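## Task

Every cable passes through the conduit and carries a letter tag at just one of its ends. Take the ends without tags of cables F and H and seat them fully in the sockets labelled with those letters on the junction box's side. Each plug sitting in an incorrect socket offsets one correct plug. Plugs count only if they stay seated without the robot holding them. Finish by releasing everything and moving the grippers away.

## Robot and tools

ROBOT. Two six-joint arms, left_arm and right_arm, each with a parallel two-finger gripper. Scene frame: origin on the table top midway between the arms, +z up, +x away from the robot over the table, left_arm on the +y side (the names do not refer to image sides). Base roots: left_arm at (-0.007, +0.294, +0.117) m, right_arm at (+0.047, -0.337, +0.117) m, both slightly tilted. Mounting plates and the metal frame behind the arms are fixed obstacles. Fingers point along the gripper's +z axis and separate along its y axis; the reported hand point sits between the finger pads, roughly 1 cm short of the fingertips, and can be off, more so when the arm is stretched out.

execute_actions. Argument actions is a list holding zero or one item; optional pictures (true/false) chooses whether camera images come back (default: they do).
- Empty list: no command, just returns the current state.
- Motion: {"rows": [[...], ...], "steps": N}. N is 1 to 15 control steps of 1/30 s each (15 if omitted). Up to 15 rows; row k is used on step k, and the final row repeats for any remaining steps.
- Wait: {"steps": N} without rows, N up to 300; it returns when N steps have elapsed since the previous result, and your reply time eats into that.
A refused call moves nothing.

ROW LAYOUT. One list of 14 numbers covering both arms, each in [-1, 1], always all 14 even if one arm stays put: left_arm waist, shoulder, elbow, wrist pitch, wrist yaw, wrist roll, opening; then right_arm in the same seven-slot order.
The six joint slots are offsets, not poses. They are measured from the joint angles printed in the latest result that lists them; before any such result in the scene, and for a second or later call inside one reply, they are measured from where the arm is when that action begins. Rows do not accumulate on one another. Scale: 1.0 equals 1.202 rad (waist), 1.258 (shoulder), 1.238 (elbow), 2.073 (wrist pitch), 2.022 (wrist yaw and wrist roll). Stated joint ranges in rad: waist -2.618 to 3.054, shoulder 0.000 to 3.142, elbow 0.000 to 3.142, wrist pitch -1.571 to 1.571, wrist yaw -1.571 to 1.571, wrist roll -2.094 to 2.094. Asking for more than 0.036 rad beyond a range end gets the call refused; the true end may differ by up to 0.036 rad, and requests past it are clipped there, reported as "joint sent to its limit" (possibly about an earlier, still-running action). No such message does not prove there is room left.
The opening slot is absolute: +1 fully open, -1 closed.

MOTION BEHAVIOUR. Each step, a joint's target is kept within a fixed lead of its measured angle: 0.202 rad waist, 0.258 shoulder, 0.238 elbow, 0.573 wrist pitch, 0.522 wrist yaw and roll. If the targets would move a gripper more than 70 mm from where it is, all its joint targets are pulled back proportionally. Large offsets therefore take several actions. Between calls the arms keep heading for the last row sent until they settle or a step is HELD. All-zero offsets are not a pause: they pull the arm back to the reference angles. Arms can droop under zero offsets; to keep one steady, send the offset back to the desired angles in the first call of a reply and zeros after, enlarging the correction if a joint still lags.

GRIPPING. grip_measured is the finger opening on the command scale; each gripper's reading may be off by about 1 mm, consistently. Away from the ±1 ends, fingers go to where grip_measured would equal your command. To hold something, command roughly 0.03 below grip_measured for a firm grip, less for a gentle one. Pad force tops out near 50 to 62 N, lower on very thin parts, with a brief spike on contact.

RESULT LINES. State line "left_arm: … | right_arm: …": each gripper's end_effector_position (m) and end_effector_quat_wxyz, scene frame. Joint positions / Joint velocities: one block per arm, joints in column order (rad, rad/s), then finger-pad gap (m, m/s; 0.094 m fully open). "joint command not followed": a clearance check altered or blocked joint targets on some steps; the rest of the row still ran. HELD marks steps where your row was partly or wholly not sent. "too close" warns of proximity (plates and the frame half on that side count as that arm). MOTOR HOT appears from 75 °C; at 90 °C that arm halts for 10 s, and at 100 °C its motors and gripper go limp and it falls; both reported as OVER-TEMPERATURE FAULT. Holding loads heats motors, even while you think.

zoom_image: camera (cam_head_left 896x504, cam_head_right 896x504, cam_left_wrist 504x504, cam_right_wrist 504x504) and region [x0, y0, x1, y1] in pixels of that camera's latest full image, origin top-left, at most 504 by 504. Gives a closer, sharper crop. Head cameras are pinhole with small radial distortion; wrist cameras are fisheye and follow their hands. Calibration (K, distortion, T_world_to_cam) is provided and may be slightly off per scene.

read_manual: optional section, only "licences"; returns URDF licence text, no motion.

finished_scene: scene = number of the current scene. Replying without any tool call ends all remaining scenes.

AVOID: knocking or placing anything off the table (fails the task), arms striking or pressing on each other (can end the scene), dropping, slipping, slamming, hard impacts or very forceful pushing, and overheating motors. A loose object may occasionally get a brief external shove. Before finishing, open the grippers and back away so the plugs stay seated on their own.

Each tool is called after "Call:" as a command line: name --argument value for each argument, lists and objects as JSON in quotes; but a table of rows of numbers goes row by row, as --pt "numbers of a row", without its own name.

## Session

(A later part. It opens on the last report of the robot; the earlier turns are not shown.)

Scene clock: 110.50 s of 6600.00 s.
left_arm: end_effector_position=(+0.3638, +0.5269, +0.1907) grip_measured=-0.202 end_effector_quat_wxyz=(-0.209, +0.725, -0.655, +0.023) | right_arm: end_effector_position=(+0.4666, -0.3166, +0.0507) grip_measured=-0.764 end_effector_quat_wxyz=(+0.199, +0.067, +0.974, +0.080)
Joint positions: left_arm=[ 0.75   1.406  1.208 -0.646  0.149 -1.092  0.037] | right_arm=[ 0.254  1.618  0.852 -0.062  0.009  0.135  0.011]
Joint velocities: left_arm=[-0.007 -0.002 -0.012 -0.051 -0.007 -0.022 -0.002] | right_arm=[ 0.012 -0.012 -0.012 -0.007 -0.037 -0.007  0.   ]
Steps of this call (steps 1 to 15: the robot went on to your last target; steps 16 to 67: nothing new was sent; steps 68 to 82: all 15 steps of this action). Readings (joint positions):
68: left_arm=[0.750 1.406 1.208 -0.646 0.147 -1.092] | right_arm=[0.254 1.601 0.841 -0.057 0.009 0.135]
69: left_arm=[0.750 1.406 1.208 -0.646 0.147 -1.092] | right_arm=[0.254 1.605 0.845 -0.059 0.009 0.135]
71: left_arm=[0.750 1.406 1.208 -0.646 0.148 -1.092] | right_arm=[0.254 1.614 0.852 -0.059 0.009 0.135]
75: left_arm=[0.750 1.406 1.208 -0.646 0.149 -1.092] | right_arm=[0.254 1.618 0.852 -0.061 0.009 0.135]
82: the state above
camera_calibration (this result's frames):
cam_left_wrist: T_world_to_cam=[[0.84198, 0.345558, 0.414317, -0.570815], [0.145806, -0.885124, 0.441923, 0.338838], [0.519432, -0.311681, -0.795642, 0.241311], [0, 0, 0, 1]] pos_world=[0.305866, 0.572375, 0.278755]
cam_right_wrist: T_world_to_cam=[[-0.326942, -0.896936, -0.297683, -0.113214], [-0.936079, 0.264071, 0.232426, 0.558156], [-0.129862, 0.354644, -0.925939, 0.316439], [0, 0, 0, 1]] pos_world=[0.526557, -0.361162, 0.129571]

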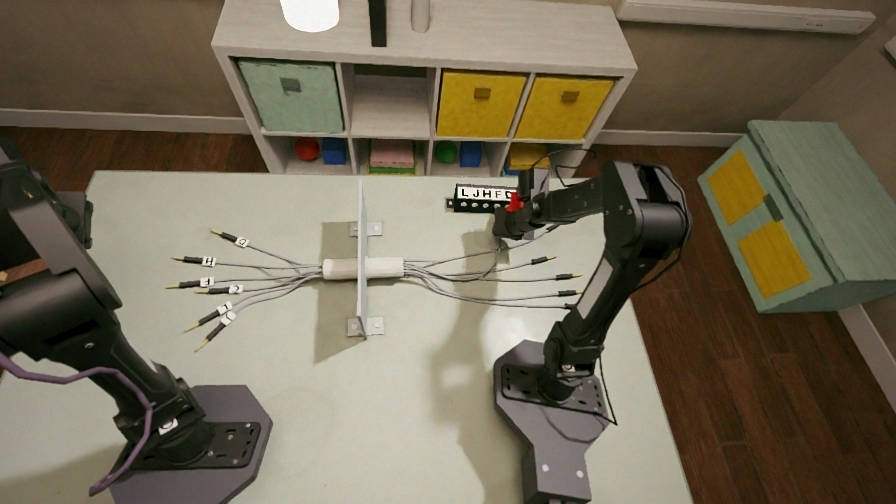

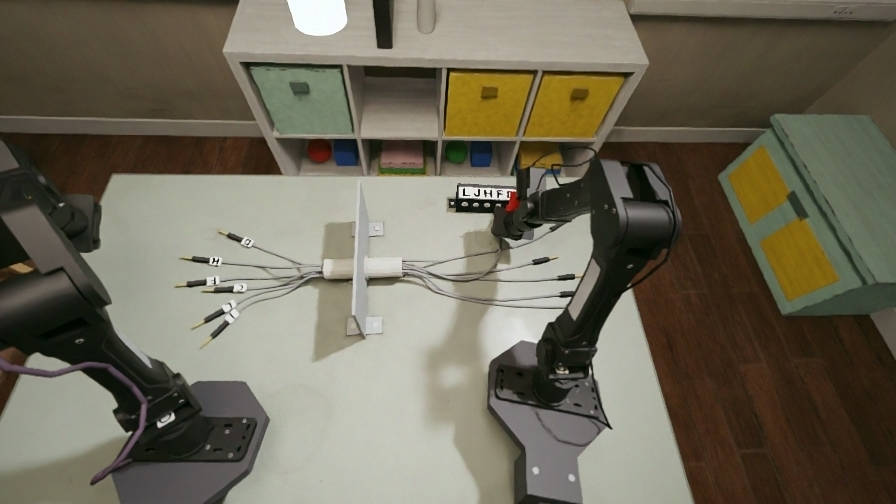

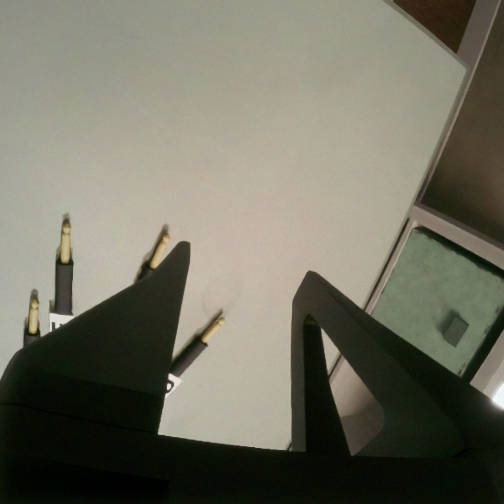

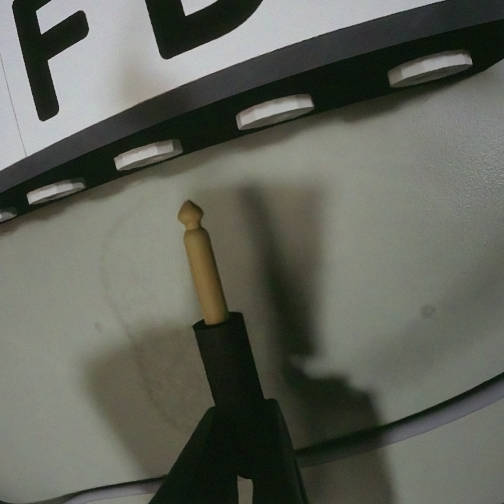

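Call:
execute_actions --actions '[{"rows":[[0,0,0,0,0,0,-0.2,0,-0.006,0.044,0,0,0,-0.85]],"steps":15}]'

Scene clock: 111.90 s of 6600.00 s.
left_arm: end_effector_position=(+0.3640, +0.5267, +0.1907) grip_measured=-0.202 end_effector_quat_wxyz=(-0.209, +0.725, -0.656, +0.024) | right_arm: end_effector_position=(+0.4764, -0.3173, +0.0572) grip_measured=-0.764 end_effector_quat_wxyz=(+0.209, +0.068, +0.972, +0.081)
Joint positions: left_arm=[ 0.75   1.406  1.208 -0.646  0.151 -1.092  0.037] | right_arm=[ 0.254  1.618  0.878 -0.067  0.009  0.135  0.011]
Joint velocities: left_arm=[ 0.012 -0.007  0.007 -0.037  0.022  0.007 -0.   ] | right_arm=[-0.007  0.007 -0.017  0.007  0.037 -0.037  0.   ]
Steps of this call (steps 1 to 15: the robot went on to your last target; steps 16 to 27: nothing new was sent; steps 28 to 42: all 15 steps of this action). Readings (joint positions):
28: left_arm=[0.750 1.406 1.208 -0.646 0.149 -1.092] | right_arm=[0.254 1.618 0.855 -0.064 0.009 0.135]
29: left_arm=[0.750 1.406 1.208 -0.646 0.150 -1.092] | right_arm=[0.254 1.618 0.860 -0.066 0.009 0.135]
31: left_arm=[0.750 1.406 1.208 -0.646 0.150 -1.092] | right_arm=[0.254 1.618 0.870 -0.067 0.009 0.135]
35: left_arm=[0.750 1.406 1.208 -0.646 0.150 -1.092] | right_arm=[0.254 1.618 0.878 -0.067 0.009 0.135]
42: the state above
camera_calibration (this result's frames):
cam_left_wrist: T_world_to_cam=[[0.841861, 0.345514, 0.414596, -0.570856], [0.144705, -0.884586, 0.44336, 0.338413], [0.519932, -0.313253, -0.794697, 0.241574], [0, 0, 0, 1]] pos_world=[0.306009, 0.572268, 0.278614]
cam_right_wrist: T_world_to_cam=[[-0.323236, -0.895792, -0.305081, -0.109656], [-0.939997, 0.266732, 0.212744, 0.569775], [-0.1092, 0.355542, -0.928259, 0.314507], [0, 0, 0, 1]] pos_world=[0.534485, -0.362027, 0.137273]

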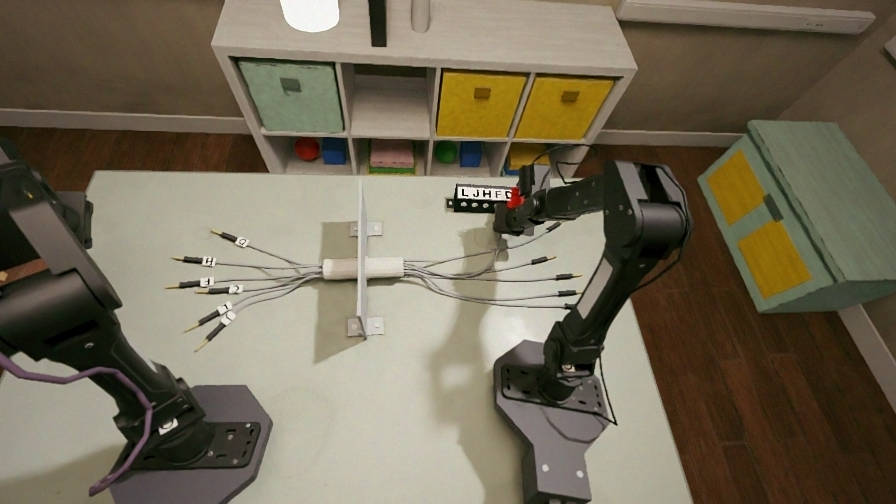

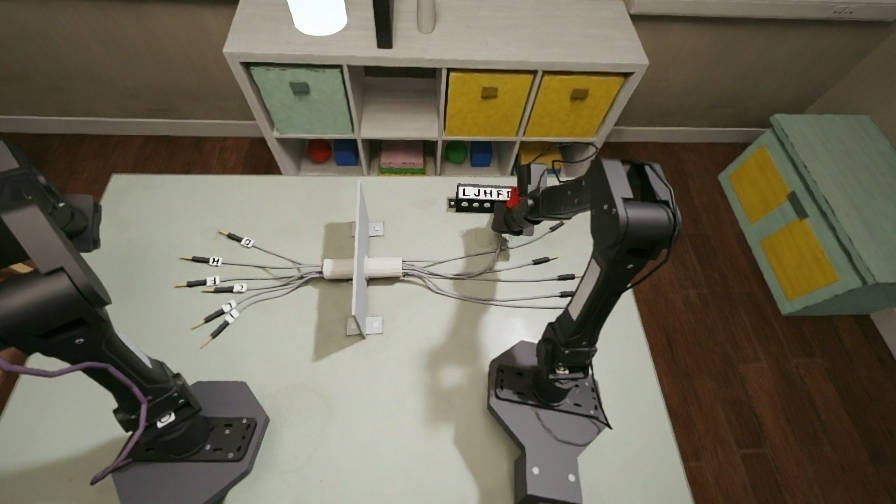

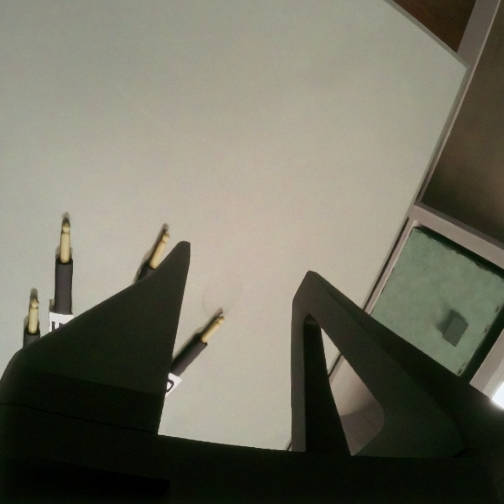

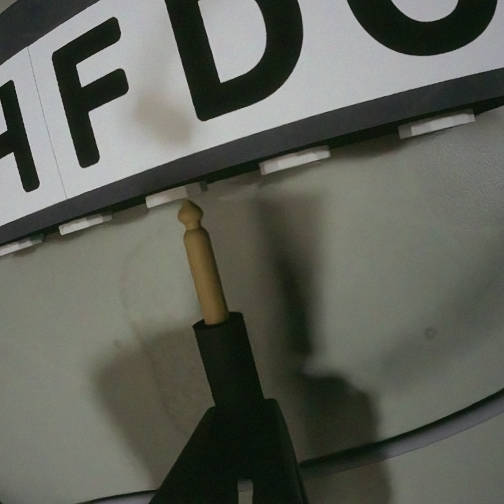

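Call:
execute_actions --actions '[{"rows":[[0,0,0,0,0,0,-0.2,0,0.012,0.026,-0.003,0,0,-0.85],[0,0,0,0,0,0,-0.2,0,0.018,0.04,-0.005,0,0,-0.85],[0,0,0,0,0,0,-0.2,0,0.026,0.053,-0.007,0,0,-0.85]],"steps":15}]'

Call:
zoom_image --camera "cam_right_wrist" --region '[100,130,300,330]'

Scene clock: 113.40 s of 6600.00 s.
left_arm: end_effector_position=(+0.3642, +0.5264, +0.1907) grip_measured=-0.202 end_effector_quat_wxyz=(-0.209, +0.725, -0.656, +0.025) | right_arm: end_effector_position=(+0.4841, -0.3160, +0.0568) grip_measured=-0.764 end_effector_quat_wxyz=(+0.209, +0.067, +0.972, +0.084)
Joint positions: left_arm=[ 0.75   1.406  1.208 -0.646  0.153 -1.092  0.037] | right_arm=[ 0.254  1.642  0.913 -0.078  0.003  0.135  0.011]
Joint velocities: left_arm=[-0.007  0.007 -0.002  0.066  0.022  0.007  0.001] | right_arm=[-0.022 -0.017 -0.002  0.007 -0.022 -0.022  0.001]
Steps of this call (steps 1 to 15: the robot went on to your last target; steps 16 to 30: nothing new was sent; steps 31 to 45: all 15 steps of this action). Readings (joint positions):
31: left_arm=[0.750 1.406 1.208 -0.646 0.151 -1.092] | right_arm=[0.254 1.618 0.878 -0.067 0.009 0.135]
32: left_arm=[0.750 1.406 1.208 -0.646 0.152 -1.092] | right_arm=[0.254 1.620 0.881 -0.069 0.009 0.135]
34: left_arm=[0.750 1.406 1.208 -0.646 0.152 -1.092] | right_arm=[0.254 1.632 0.897 -0.076 0.007 0.135]
38: left_arm=[0.750 1.406 1.208 -0.646 0.152 -1.092] | right_arm=[0.254 1.640 0.913 -0.078 0.003 0.135]
45: the state above
camera_calibration (this result's frames):
cam_left_wrist: T_world_to_cam=[[0.841742, 0.34547, 0.414874, -0.570896], [0.143604, -0.884045, 0.444795, 0.337988], [0.520431, -0.314825, -0.793749, 0.241837], [0, 0, 0, 1]] pos_world=[0.306152, 0.572161, 0.278473]
cam_right_wrist: T_world_to_cam=[[-0.321107, -0.894985, -0.309665, -0.106631], [-0.940604, 0.26333, 0.214293, 0.575884], [-0.110245, 0.360083, -0.926384, 0.316386], [0, 0, 0, 1]] pos_world=[0.542319, -0.361005, 0.136667]

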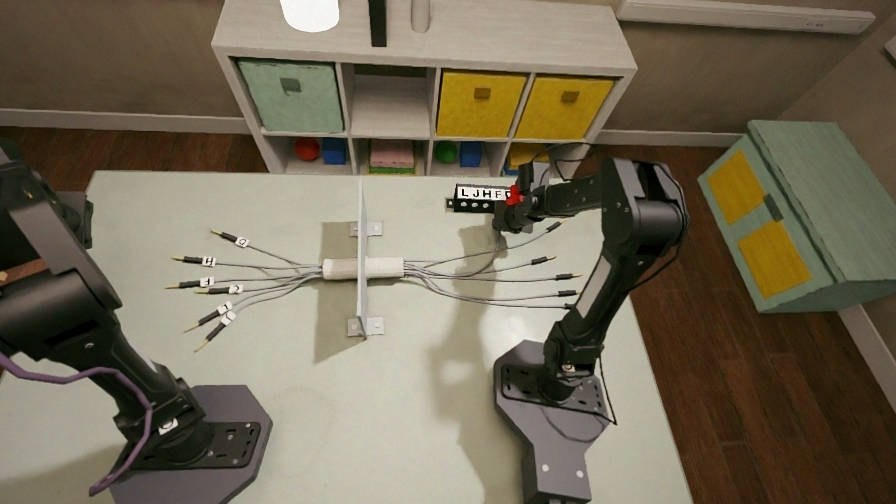

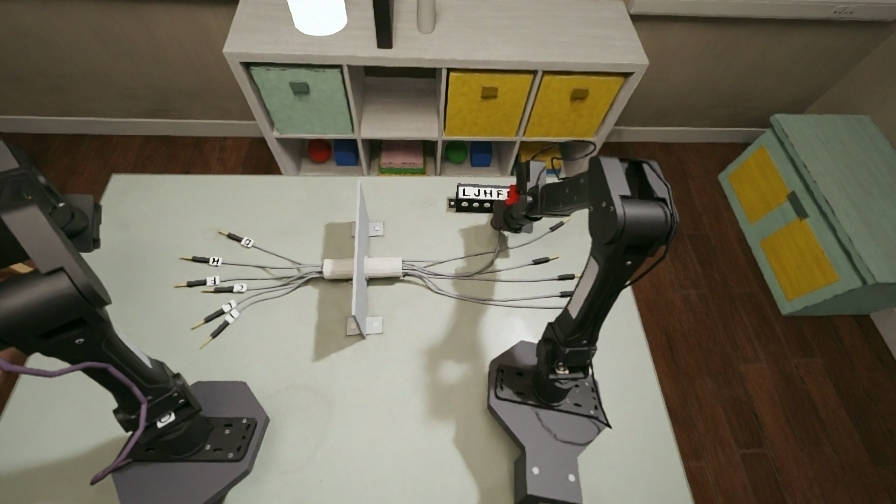

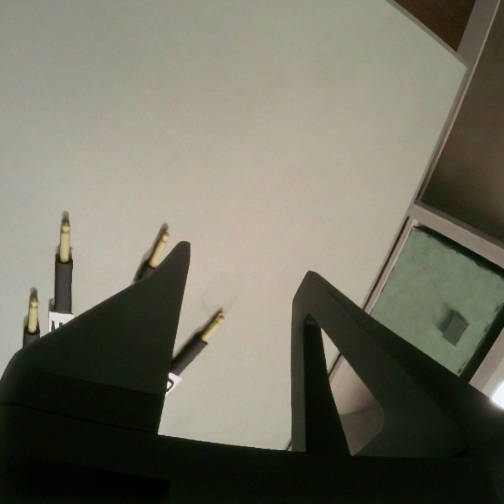

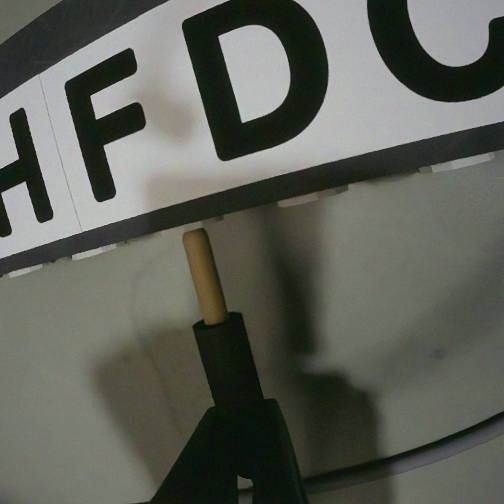

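Region (100, 130, 300, 330) of cam_right_wrist's 504x504 image, scaled by 2.520, with more detail than that image has.

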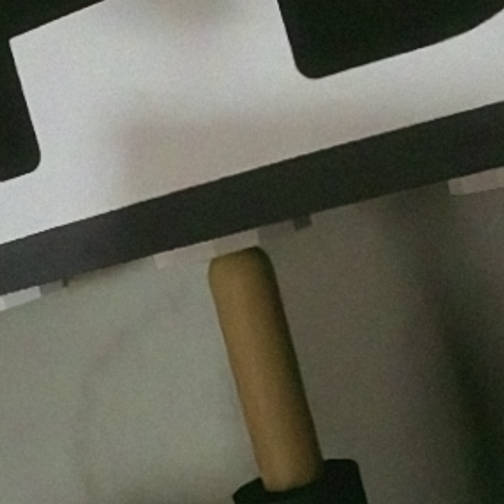

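Call:
execute_actions --actions '[{"rows":[[0,0,0,0,0,0,-0.2,-0.004,0.012,0.026,-0.003,0.003,0,-0.85],[0,0,0,0,0,0,-0.2,-0.008,0.02,0.042,-0.005,0.003,0,-0.85],[0,0,0,0,0,0,-0.2,-0.012,0.03,0.062,-0.009,0.003,0,-0.85]],"steps":15}]'

Scene clock: 114.70 s of 6600.00 s.
left_arm: end_effector_position=(+0.3643, +0.5261, +0.1906) grip_measured=-0.202 end_effector_quat_wxyz=(-0.209, +0.725, -0.656, +0.026) | right_arm: end_effector_position=(+0.4871, -0.3157, +0.0552) grip_measured=-0.764 end_effector_quat_wxyz=(+0.198, +0.067, +0.974, +0.083)
Joint positions: left_arm=[ 0.75   1.406  1.208 -0.646  0.155 -1.092  0.037] | right_arm=[ 0.254  1.663  0.951 -0.117  0.003  0.135  0.011]
Joint velocities: left_arm=[-0.022 -0.012  0.002  0.007  0.037 -0.007 -0.001] | right_arm=[ 0.002 -0.002  0.017  0.007 -0.037 -0.007  0.   ]
Steps of this call (steps 1 to 15: the robot went on to your last target; steps 16 to 24: nothing new was sent; steps 25 to 39: all 15 steps of this action). Readings (joint positions):
25: left_arm=[0.750 1.406 1.208 -0.646 0.153 -1.092] | right_arm=[0.254 1.642 0.913 -0.078 0.003 0.135]
26: left_arm=[0.750 1.406 1.208 -0.646 0.153 -1.092] | right_arm=[0.254 1.644 0.916 -0.081 0.003 0.135]
28: left_arm=[0.750 1.406 1.208 -0.646 0.154 -1.092] | right_arm=[0.254 1.656 0.936 -0.098 0.003 0.135]
32: left_arm=[0.750 1.406 1.208 -0.646 0.154 -1.092] | right_arm=[0.254 1.663 0.950 -0.115 0.003 0.135]
39: the state above
camera_calibration (this result's frames):
cam_left_wrist: T_world_to_cam=[[0.841623, 0.345426, 0.415153, -0.570937], [0.142501, -0.883501, 0.446228, 0.337563], [0.520927, -0.316396, -0.792798, 0.242099], [0, 0, 0, 1]] pos_world=[0.306294, 0.572053, 0.278332]
cam_right_wrist: T_world_to_cam=[[-0.325112, -0.896186, -0.301915, -0.104738], [-0.93642, 0.260525, 0.235041, 0.574965], [-0.131985, 0.359134, -0.923906, 0.325209], [0, 0, 0, 1]] pos_world=[0.54728, -0.360451, 0.1337]

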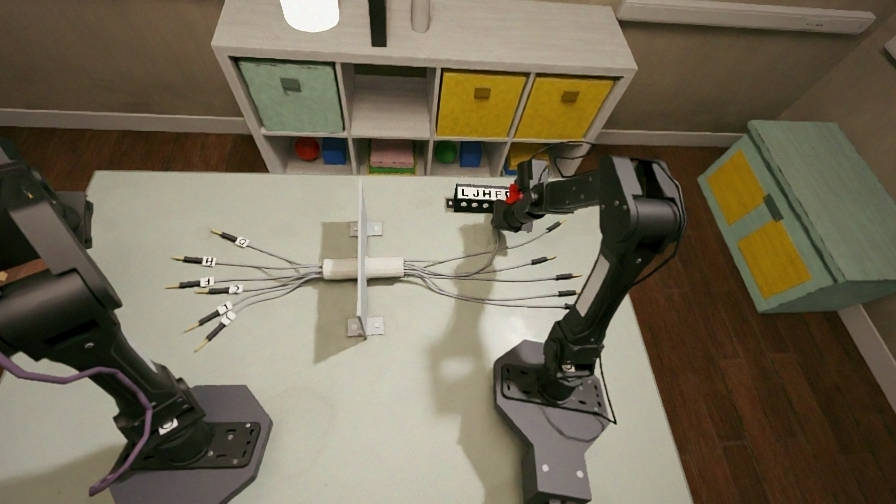

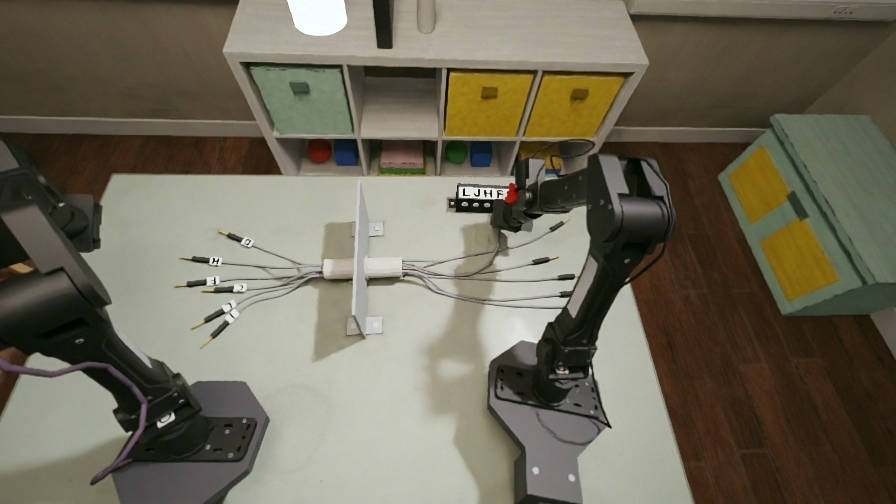

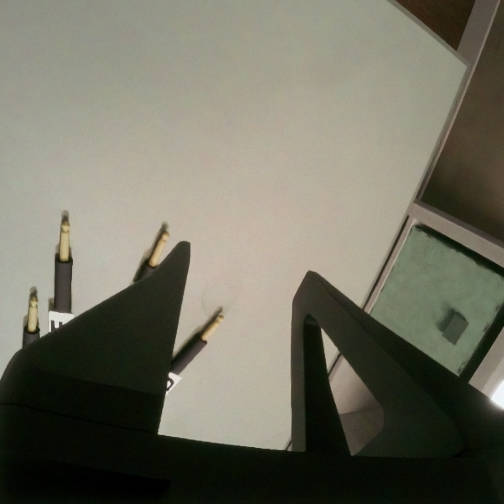

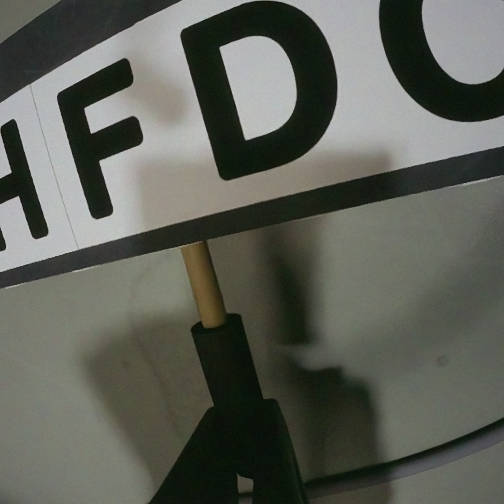

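Call:
execute_actions --actions '[{"rows":[[0,0,0,0,0,0,-0.2,0,0.0,0.02,0.02,0,0,-0.85],[0,0,0,0,0,0,-0.2,0,0.01,0.04,0.03,0,0,-0.85],[0,0,0,0,0,0,-0.2,0,0.018,0.055,0.035,0,0,-0.85]],"steps":15}]'

Scene clock: 116.63 s of 6600.00 s.
left_arm: end_effector_position=(+0.3645, +0.5258, +0.1906) grip_measured=-0.202 end_effector_quat_wxyz=(-0.208, +0.725, -0.656, +0.027) | right_arm: end_effector_position=(+0.4915, -0.3156, +0.0550) grip_measured=-0.764 end_effector_quat_wxyz=(+0.198, +0.067, +0.974, +0.083)
Joint positions: left_arm=[ 0.75   1.406  1.208 -0.646  0.157 -1.092  0.037] | right_arm=[ 0.254  1.676  0.971 -0.124  0.004  0.135  0.011]
Joint velocities: left_arm=[-0.022  0.002 -0.007  0.081 -0.037 -0.066 -0.001] | right_arm=[-0.017 -0.022 -0.007  0.007 -0.022 -0.007 -0.   ]
Steps of this call (steps 1 to 15: the robot went on to your last target; steps 16 to 43: nothing new was sent; steps 44 to 58: all 15 steps of this action). Readings (joint positions):
44: left_arm=[0.750 1.406 1.208 -0.646 0.155 -1.092] | right_arm=[0.254 1.663 0.951 -0.117 0.003 0.135]
45: left_arm=[0.750 1.406 1.208 -0.646 0.155 -1.092] | right_arm=[0.254 1.663 0.951 -0.117 0.003 0.135]
47: left_arm=[0.750 1.406 1.208 -0.646 0.156 -1.092] | right_arm=[0.254 1.667 0.959 -0.124 0.003 0.135]
51: left_arm=[0.750 1.406 1.208 -0.646 0.156 -1.092] | right_arm=[0.254 1.675 0.971 -0.124 0.004 0.135]
58: the state above
camera_calibration (this result's frames):
cam_left_wrist: T_world_to_cam=[[0.841503, 0.345384, 0.415432, -0.570978], [0.141397, -0.882954, 0.447659, 0.337137], [0.521421, -0.317965, -0.791845, 0.242361], [0, 0, 0, 1]] pos_world=[0.306437, 0.571945, 0.278192]
cam_right_wrist: T_world_to_cam=[[-0.325251, -0.896243, -0.301597, -0.10327], [-0.936378, 0.260749, 0.234961, 0.579084], [-0.131941, 0.35883, -0.924031, 0.325546], [0, 0, 0, 1]] pos_world=[0.551606, -0.360366, 0.133606]

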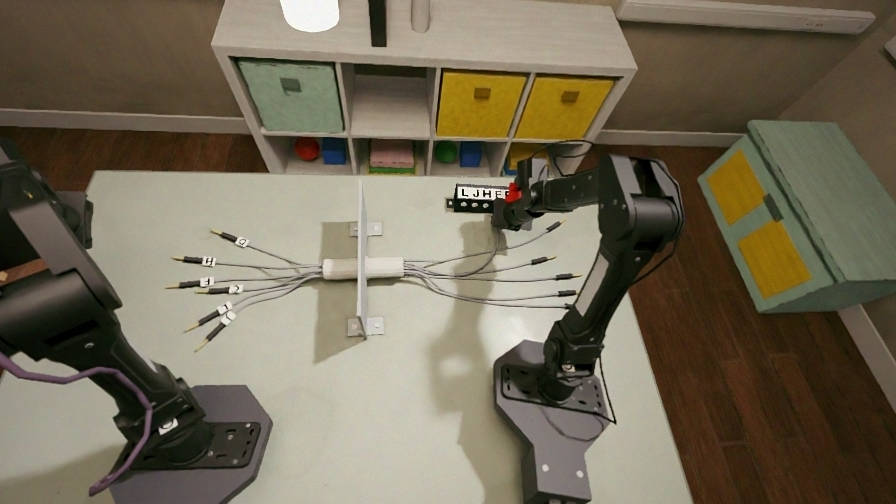

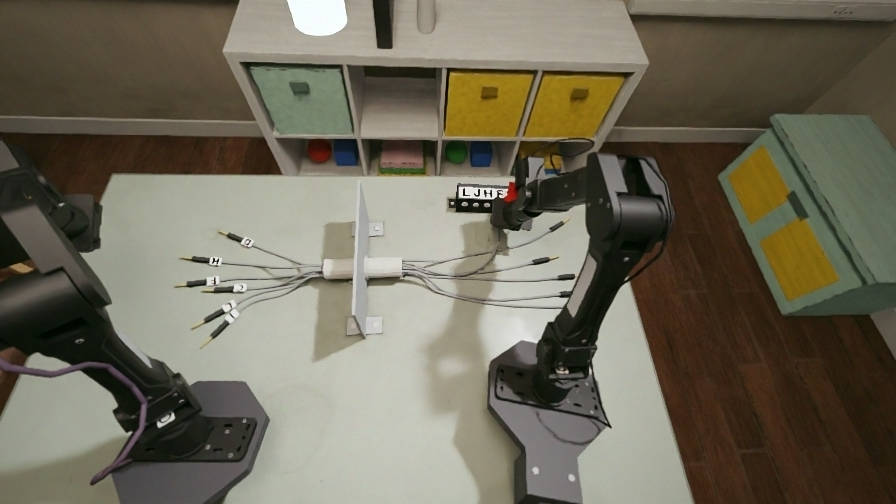

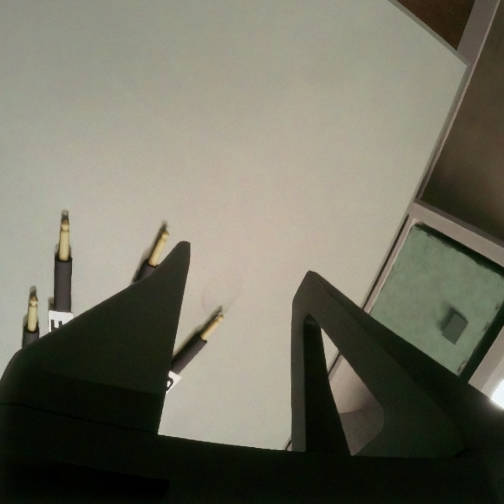

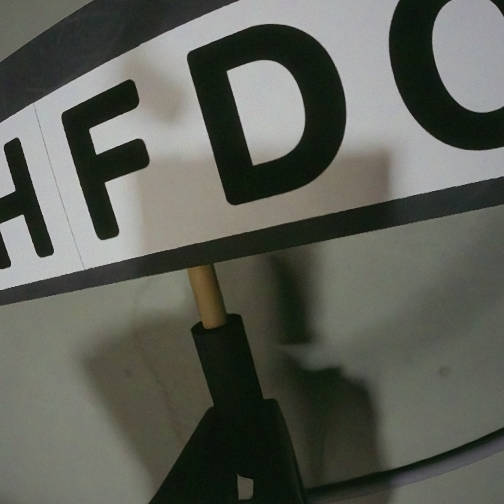

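Call:
execute_actions --actions '[{"rows":[[0,0,0,0,0,0,-0.2,0,0.01,0.03,0.02,0,0,-0.85],[0,0,0,0,0,0,-0.2,0,0.02,0.05,0.02,0,0,-0.85],[0,0,0,0,0,0,-0.2,0,0.03,0.07,0.02,0,0,-0.85],[0,0,0,0,0,0,-0.2,0,0.038,0.085,0.015,0,0,-0.85]],"steps":15}]'

Scene clock: 117.73 s of 6600.00 s.
left_arm: end_effector_position=(+0.3647, +0.5255, +0.1906) grip_measured=-0.202 end_effector_quat_wxyz=(-0.208, +0.725, -0.656, +0.027) | right_arm: end_effector_position=(+0.4950, -0.3155, +0.0533) grip_measured=-0.764 end_effector_quat_wxyz=(+0.182, +0.066, +0.978, +0.081)
Joint positions: left_arm=[ 0.75   1.406  1.208 -0.646  0.158 -1.092  0.037] | right_arm=[ 0.254  1.704  1.025 -0.185  0.005  0.134  0.011]
Joint velocities: left_arm=[-0.022 -0.007 -0.022 -0.066 -0.022  0.022 -0.   ] | right_arm=[ 0.007  0.002  0.002 -0.022 -0.095  0.022  0.001]
Steps of this call (steps 1 to 15: the robot went on to your last target; steps 16 to 18: nothing new was sent; steps 19 to 33: all 15 steps of this action). Readings (joint positions):
19: left_arm=[0.750 1.406 1.208 -0.646 0.157 -1.092] | right_arm=[0.254 1.676 0.971 -0.125 0.004 0.135]
20: left_arm=[0.750 1.406 1.208 -0.646 0.157 -1.092] | right_arm=[0.254 1.677 0.973 -0.127 0.004 0.135]
22: left_arm=[0.750 1.406 1.208 -0.646 0.158 -1.092] | right_arm=[0.254 1.689 0.995 -0.148 0.004 0.135]
26: left_arm=[0.750 1.406 1.208 -0.646 0.158 -1.092] | right_arm=[0.254 1.704 1.022 -0.180 0.005 0.134]
33: the state above
camera_calibration (this result's frames):
cam_left_wrist: T_world_to_cam=[[0.841383, 0.345341, 0.41571, -0.571019], [0.140293, -0.882404, 0.449088, 0.33671], [0.521913, -0.319534, -0.790889, 0.242621], [0, 0, 0, 1]] pos_world=[0.30658, 0.571837, 0.278052]
cam_right_wrist: T_world_to_cam=[[-0.331128, -0.898451, -0.28834, -0.101087], [-0.929131, 0.257176, 0.265661, 0.576406], [-0.164529, 0.355874, -0.919937, 0.339365], [0, 0, 0, 1]] pos_world=[0.55792, -0.359831, 0.129918]

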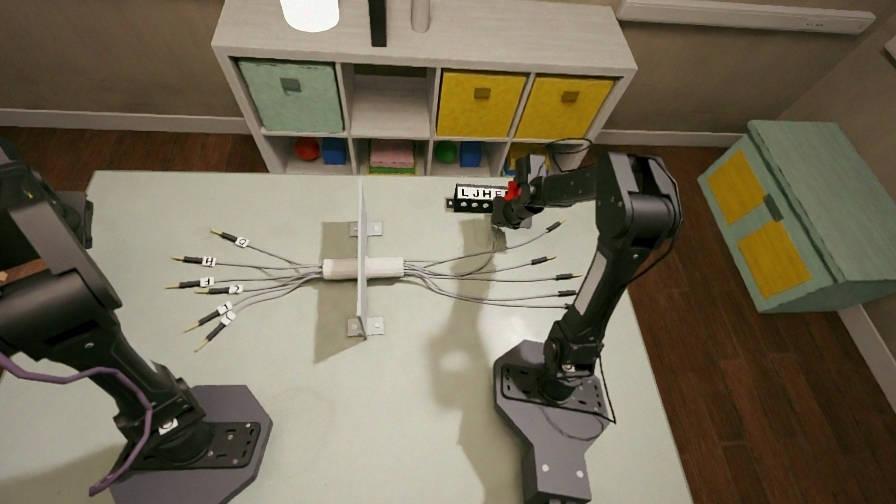

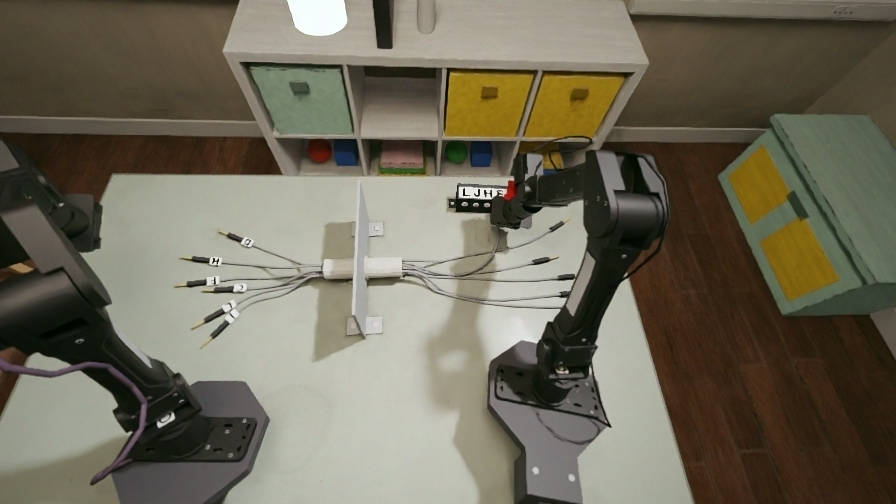

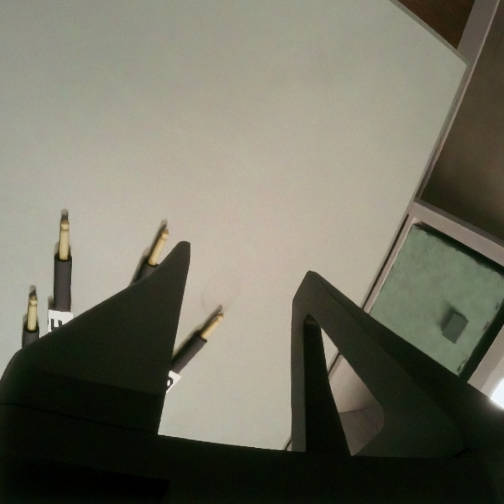

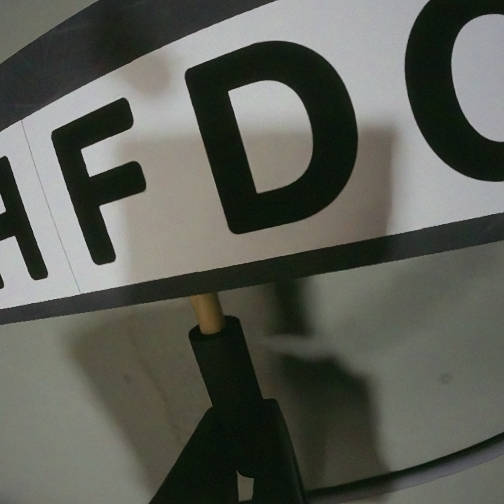

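Call:
execute_actions --actions '[{"rows":[[0,0,0,0,0,0,-0.2,0,0.01,0.02,0.04,0,0,-0.85],[0,0,0,0,0,0,-0.2,0,0.015,0.025,0.07,0,0,-0.85],[0,0,0,0,0,0,-0.2,0,0.025,0.03,0.10,0,0,-0.85],[0,0,0,0,0,0,-0.2,0,0.03,0.035,0.12,0,0,-0.85]],"steps":15}]'

Scene clock: 118.97 s of 6600.00 s.
left_arm: end_effector_position=(+0.3649, +0.5252, +0.1906) grip_measured=-0.202 end_effector_quat_wxyz=(-0.208, +0.725, -0.656, +0.028) | right_arm: end_effector_position=(+0.4962, -0.3156, +0.0524) grip_measured=-0.764 end_effector_quat_wxyz=(+0.184, +0.065, +0.977, +0.080)
Joint positions: left_arm=[ 0.75   1.406  1.208 -0.646  0.16  -1.092  0.037] | right_arm=[ 0.254  1.708  1.025 -0.176  0.006  0.133  0.011]
Joint velocities: left_arm=[ 0.002 -0.002  0.002  0.081 -0.022 -0.022 -0.   ] | right_arm=[-0.007 -0.012  0.007  0.037 -0.007  0.037 -0.   ]
Steps of this call (steps 1 to 15: the robot went on to your last target; steps 16 to 22: nothing new was sent; steps 23 to 37: all 15 steps of this action). Readings (joint positions):
23: left_arm=[0.750 1.406 1.208 -0.646 0.159 -1.092] | right_arm=[0.254 1.704 1.025 -0.185 0.005 0.134]
24: left_arm=[0.750 1.406 1.208 -0.646 0.159 -1.092] | right_arm=[0.254 1.704 1.025 -0.184 0.005 0.134]
26: left_arm=[0.750 1.406 1.208 -0.646 0.160 -1.092] | right_arm=[0.254 1.708 1.025 -0.177 0.006 0.133]
30: left_arm=[0.750 1.406 1.208 -0.646 0.160 -1.092] | right_arm=[0.254 1.708 1.025 -0.176 0.006 0.133]
37: the state above
camera_calibration (this result's frames):
cam_left_wrist: T_world_to_cam=[[0.841262, 0.345299, 0.415989, -0.57106], [0.139188, -0.881852, 0.450516, 0.336283], [0.522403, -0.321101, -0.78993, 0.242881], [0, 0, 0, 1]] pos_world=[0.306723, 0.571728, 0.277912]
cam_right_wrist: T_world_to_cam=[[-0.329851, -0.898862, -0.288523, -0.101734], [-0.93027, 0.257493, 0.261332, 0.578685], [-0.160608, 0.354605, -0.921119, 0.336483], [0, 0, 0, 1]] pos_world=[0.558818, -0.35977, 0.12936]

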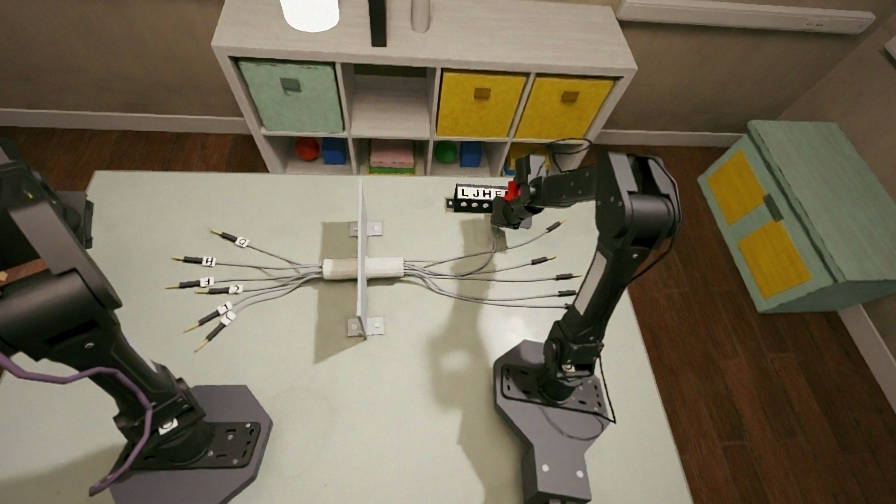

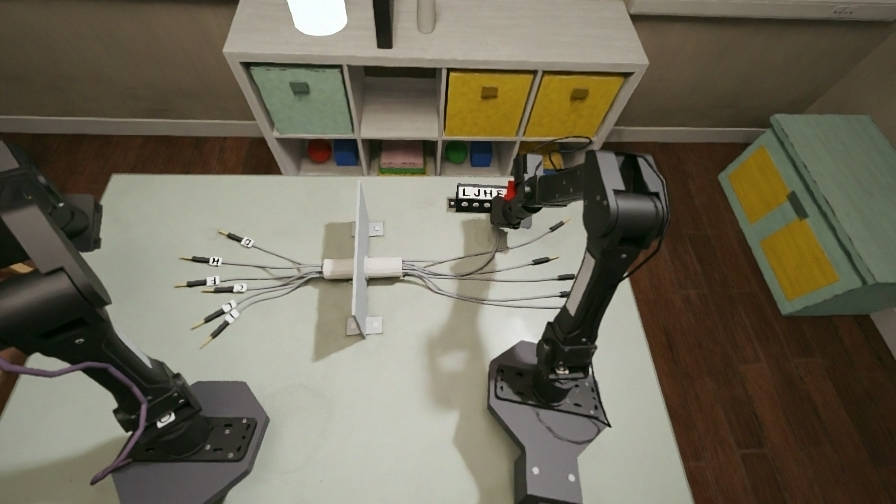

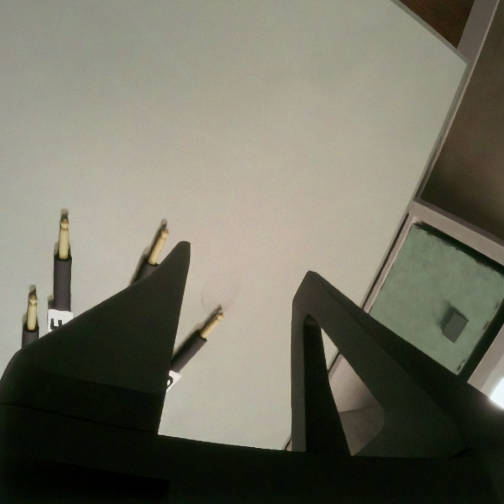

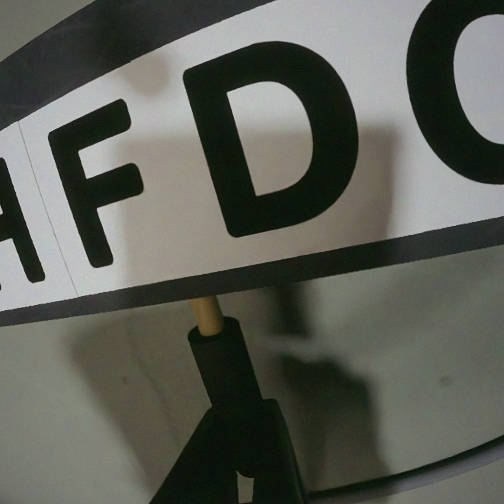

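Call:
execute_actions --actions '[{"rows":[[0,0,0,0,0,0,-0.2,0,0.02,0.04,0.15,0,0,-0.85],[0,0,0,0,0,0,-0.2,0,0.03,0.06,0.18,0,0,-0.85],[0,0,0,0,0,0,-0.2,0,0.04,0.08,0.2,0,0,-0.85],[0,0,0,0,0,0,-0.2,0,0.045,0.10,0.22,0,0,-0.85]],"steps":15}]'

Scene clock: 120.37 s of 6600.00 s.
left_arm: end_effector_position=(+0.3651, +0.5250, +0.1906) grip_measured=-0.202 end_effector_quat_wxyz=(-0.208, +0.725, -0.656, +0.029) | right_arm: end_effector_position=(+0.4969, -0.3156, +0.0527) grip_measured=-0.764 end_effector_quat_wxyz=(+0.185, +0.065, +0.977, +0.081)
Joint positions: left_arm=[ 0.75   1.406  1.208 -0.646  0.162 -1.092  0.037] | right_arm=[ 0.254  1.708  1.025 -0.173  0.006  0.133  0.011]
Joint velocities: left_arm=[ 0.002 -0.017  0.002  0.007 -0.007 -0.022  0.   ] | right_arm=[ 0.002 -0.022  0.012  0.037 -0.066  0.037 -0.001]
Steps of this call (steps 1 to 15: the robot went on to your last target; steps 16 to 27: nothing new was sent; steps 28 to 42: all 15 steps of this action). Readings (joint positions):
28: left_arm=[0.750 1.406 1.208 -0.646 0.160 -1.092] | right_arm=[0.254 1.708 1.025 -0.174 0.006 0.133]
29: left_arm=[0.750 1.406 1.208 -0.646 0.161 -1.092] | right_arm=[0.254 1.708 1.025 -0.173 0.006 0.133]
31: left_arm=[0.750 1.406 1.208 -0.646 0.161 -1.092] | right_arm=[0.254 1.708 1.025 -0.173 0.006 0.133]
35: left_arm=[0.750 1.406 1.208 -0.646 0.162 -1.092] | right_arm=[0.254 1.708 1.025 -0.173 0.006 0.133]
42: the state above
camera_calibration (this result's frames):
cam_left_wrist: T_world_to_cam=[[0.841166, 0.345266, 0.416211, -0.571093], [0.138303, -0.881407, 0.451657, 0.335942], [0.522793, -0.322355, -0.789161, 0.243088], [0, 0, 0, 1]] pos_world=[0.306837, 0.571641, 0.2778]
cam_right_wrist: T_world_to_cam=[[-0.32903, -0.898854, -0.289482, -0.101793], [-0.93105, 0.257578, 0.258458, 0.579837], [-0.157752, 0.354563, -0.921629, 0.335456], [0, 0, 0, 1]] pos_world=[0.559283, -0.35979, 0.129835]

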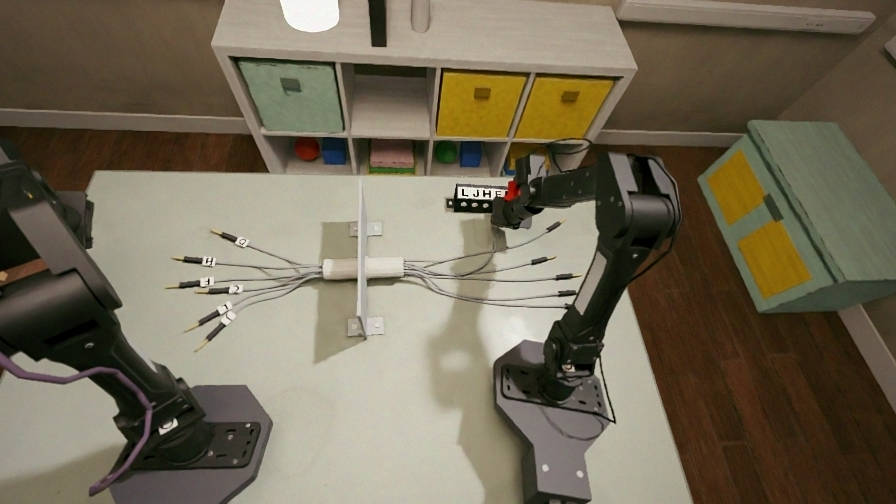

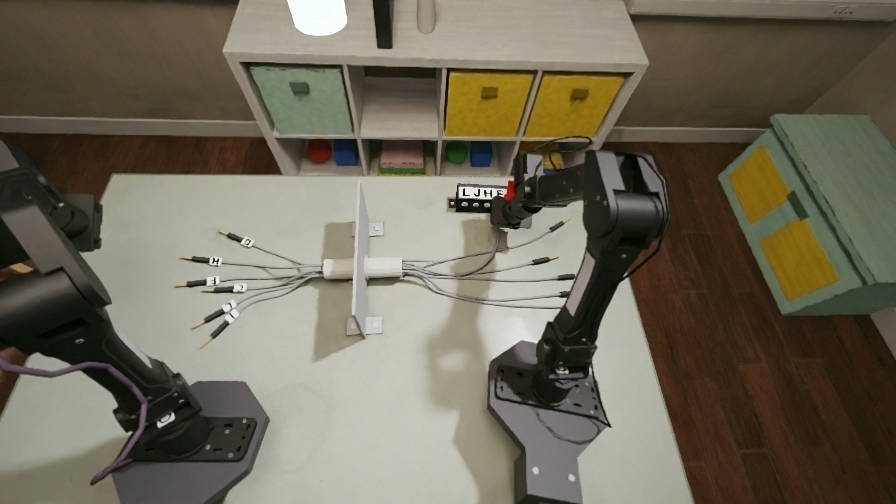

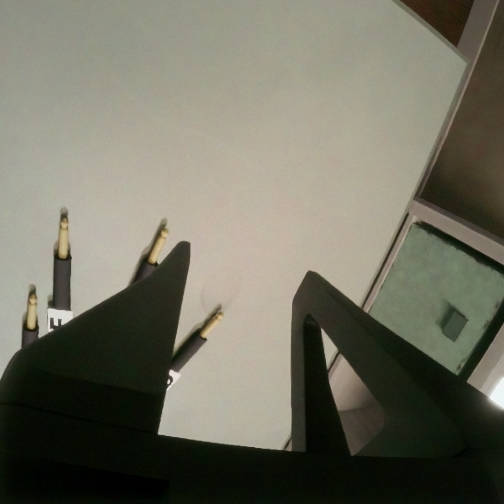

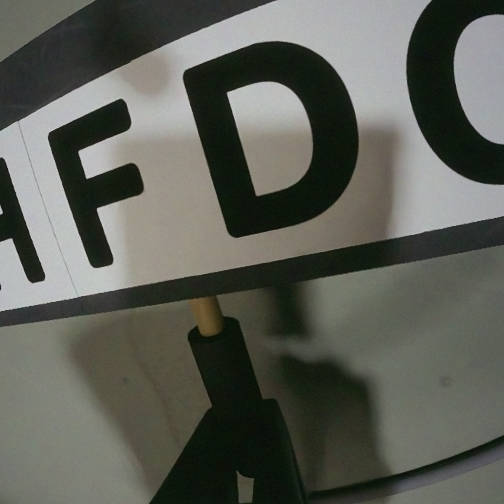

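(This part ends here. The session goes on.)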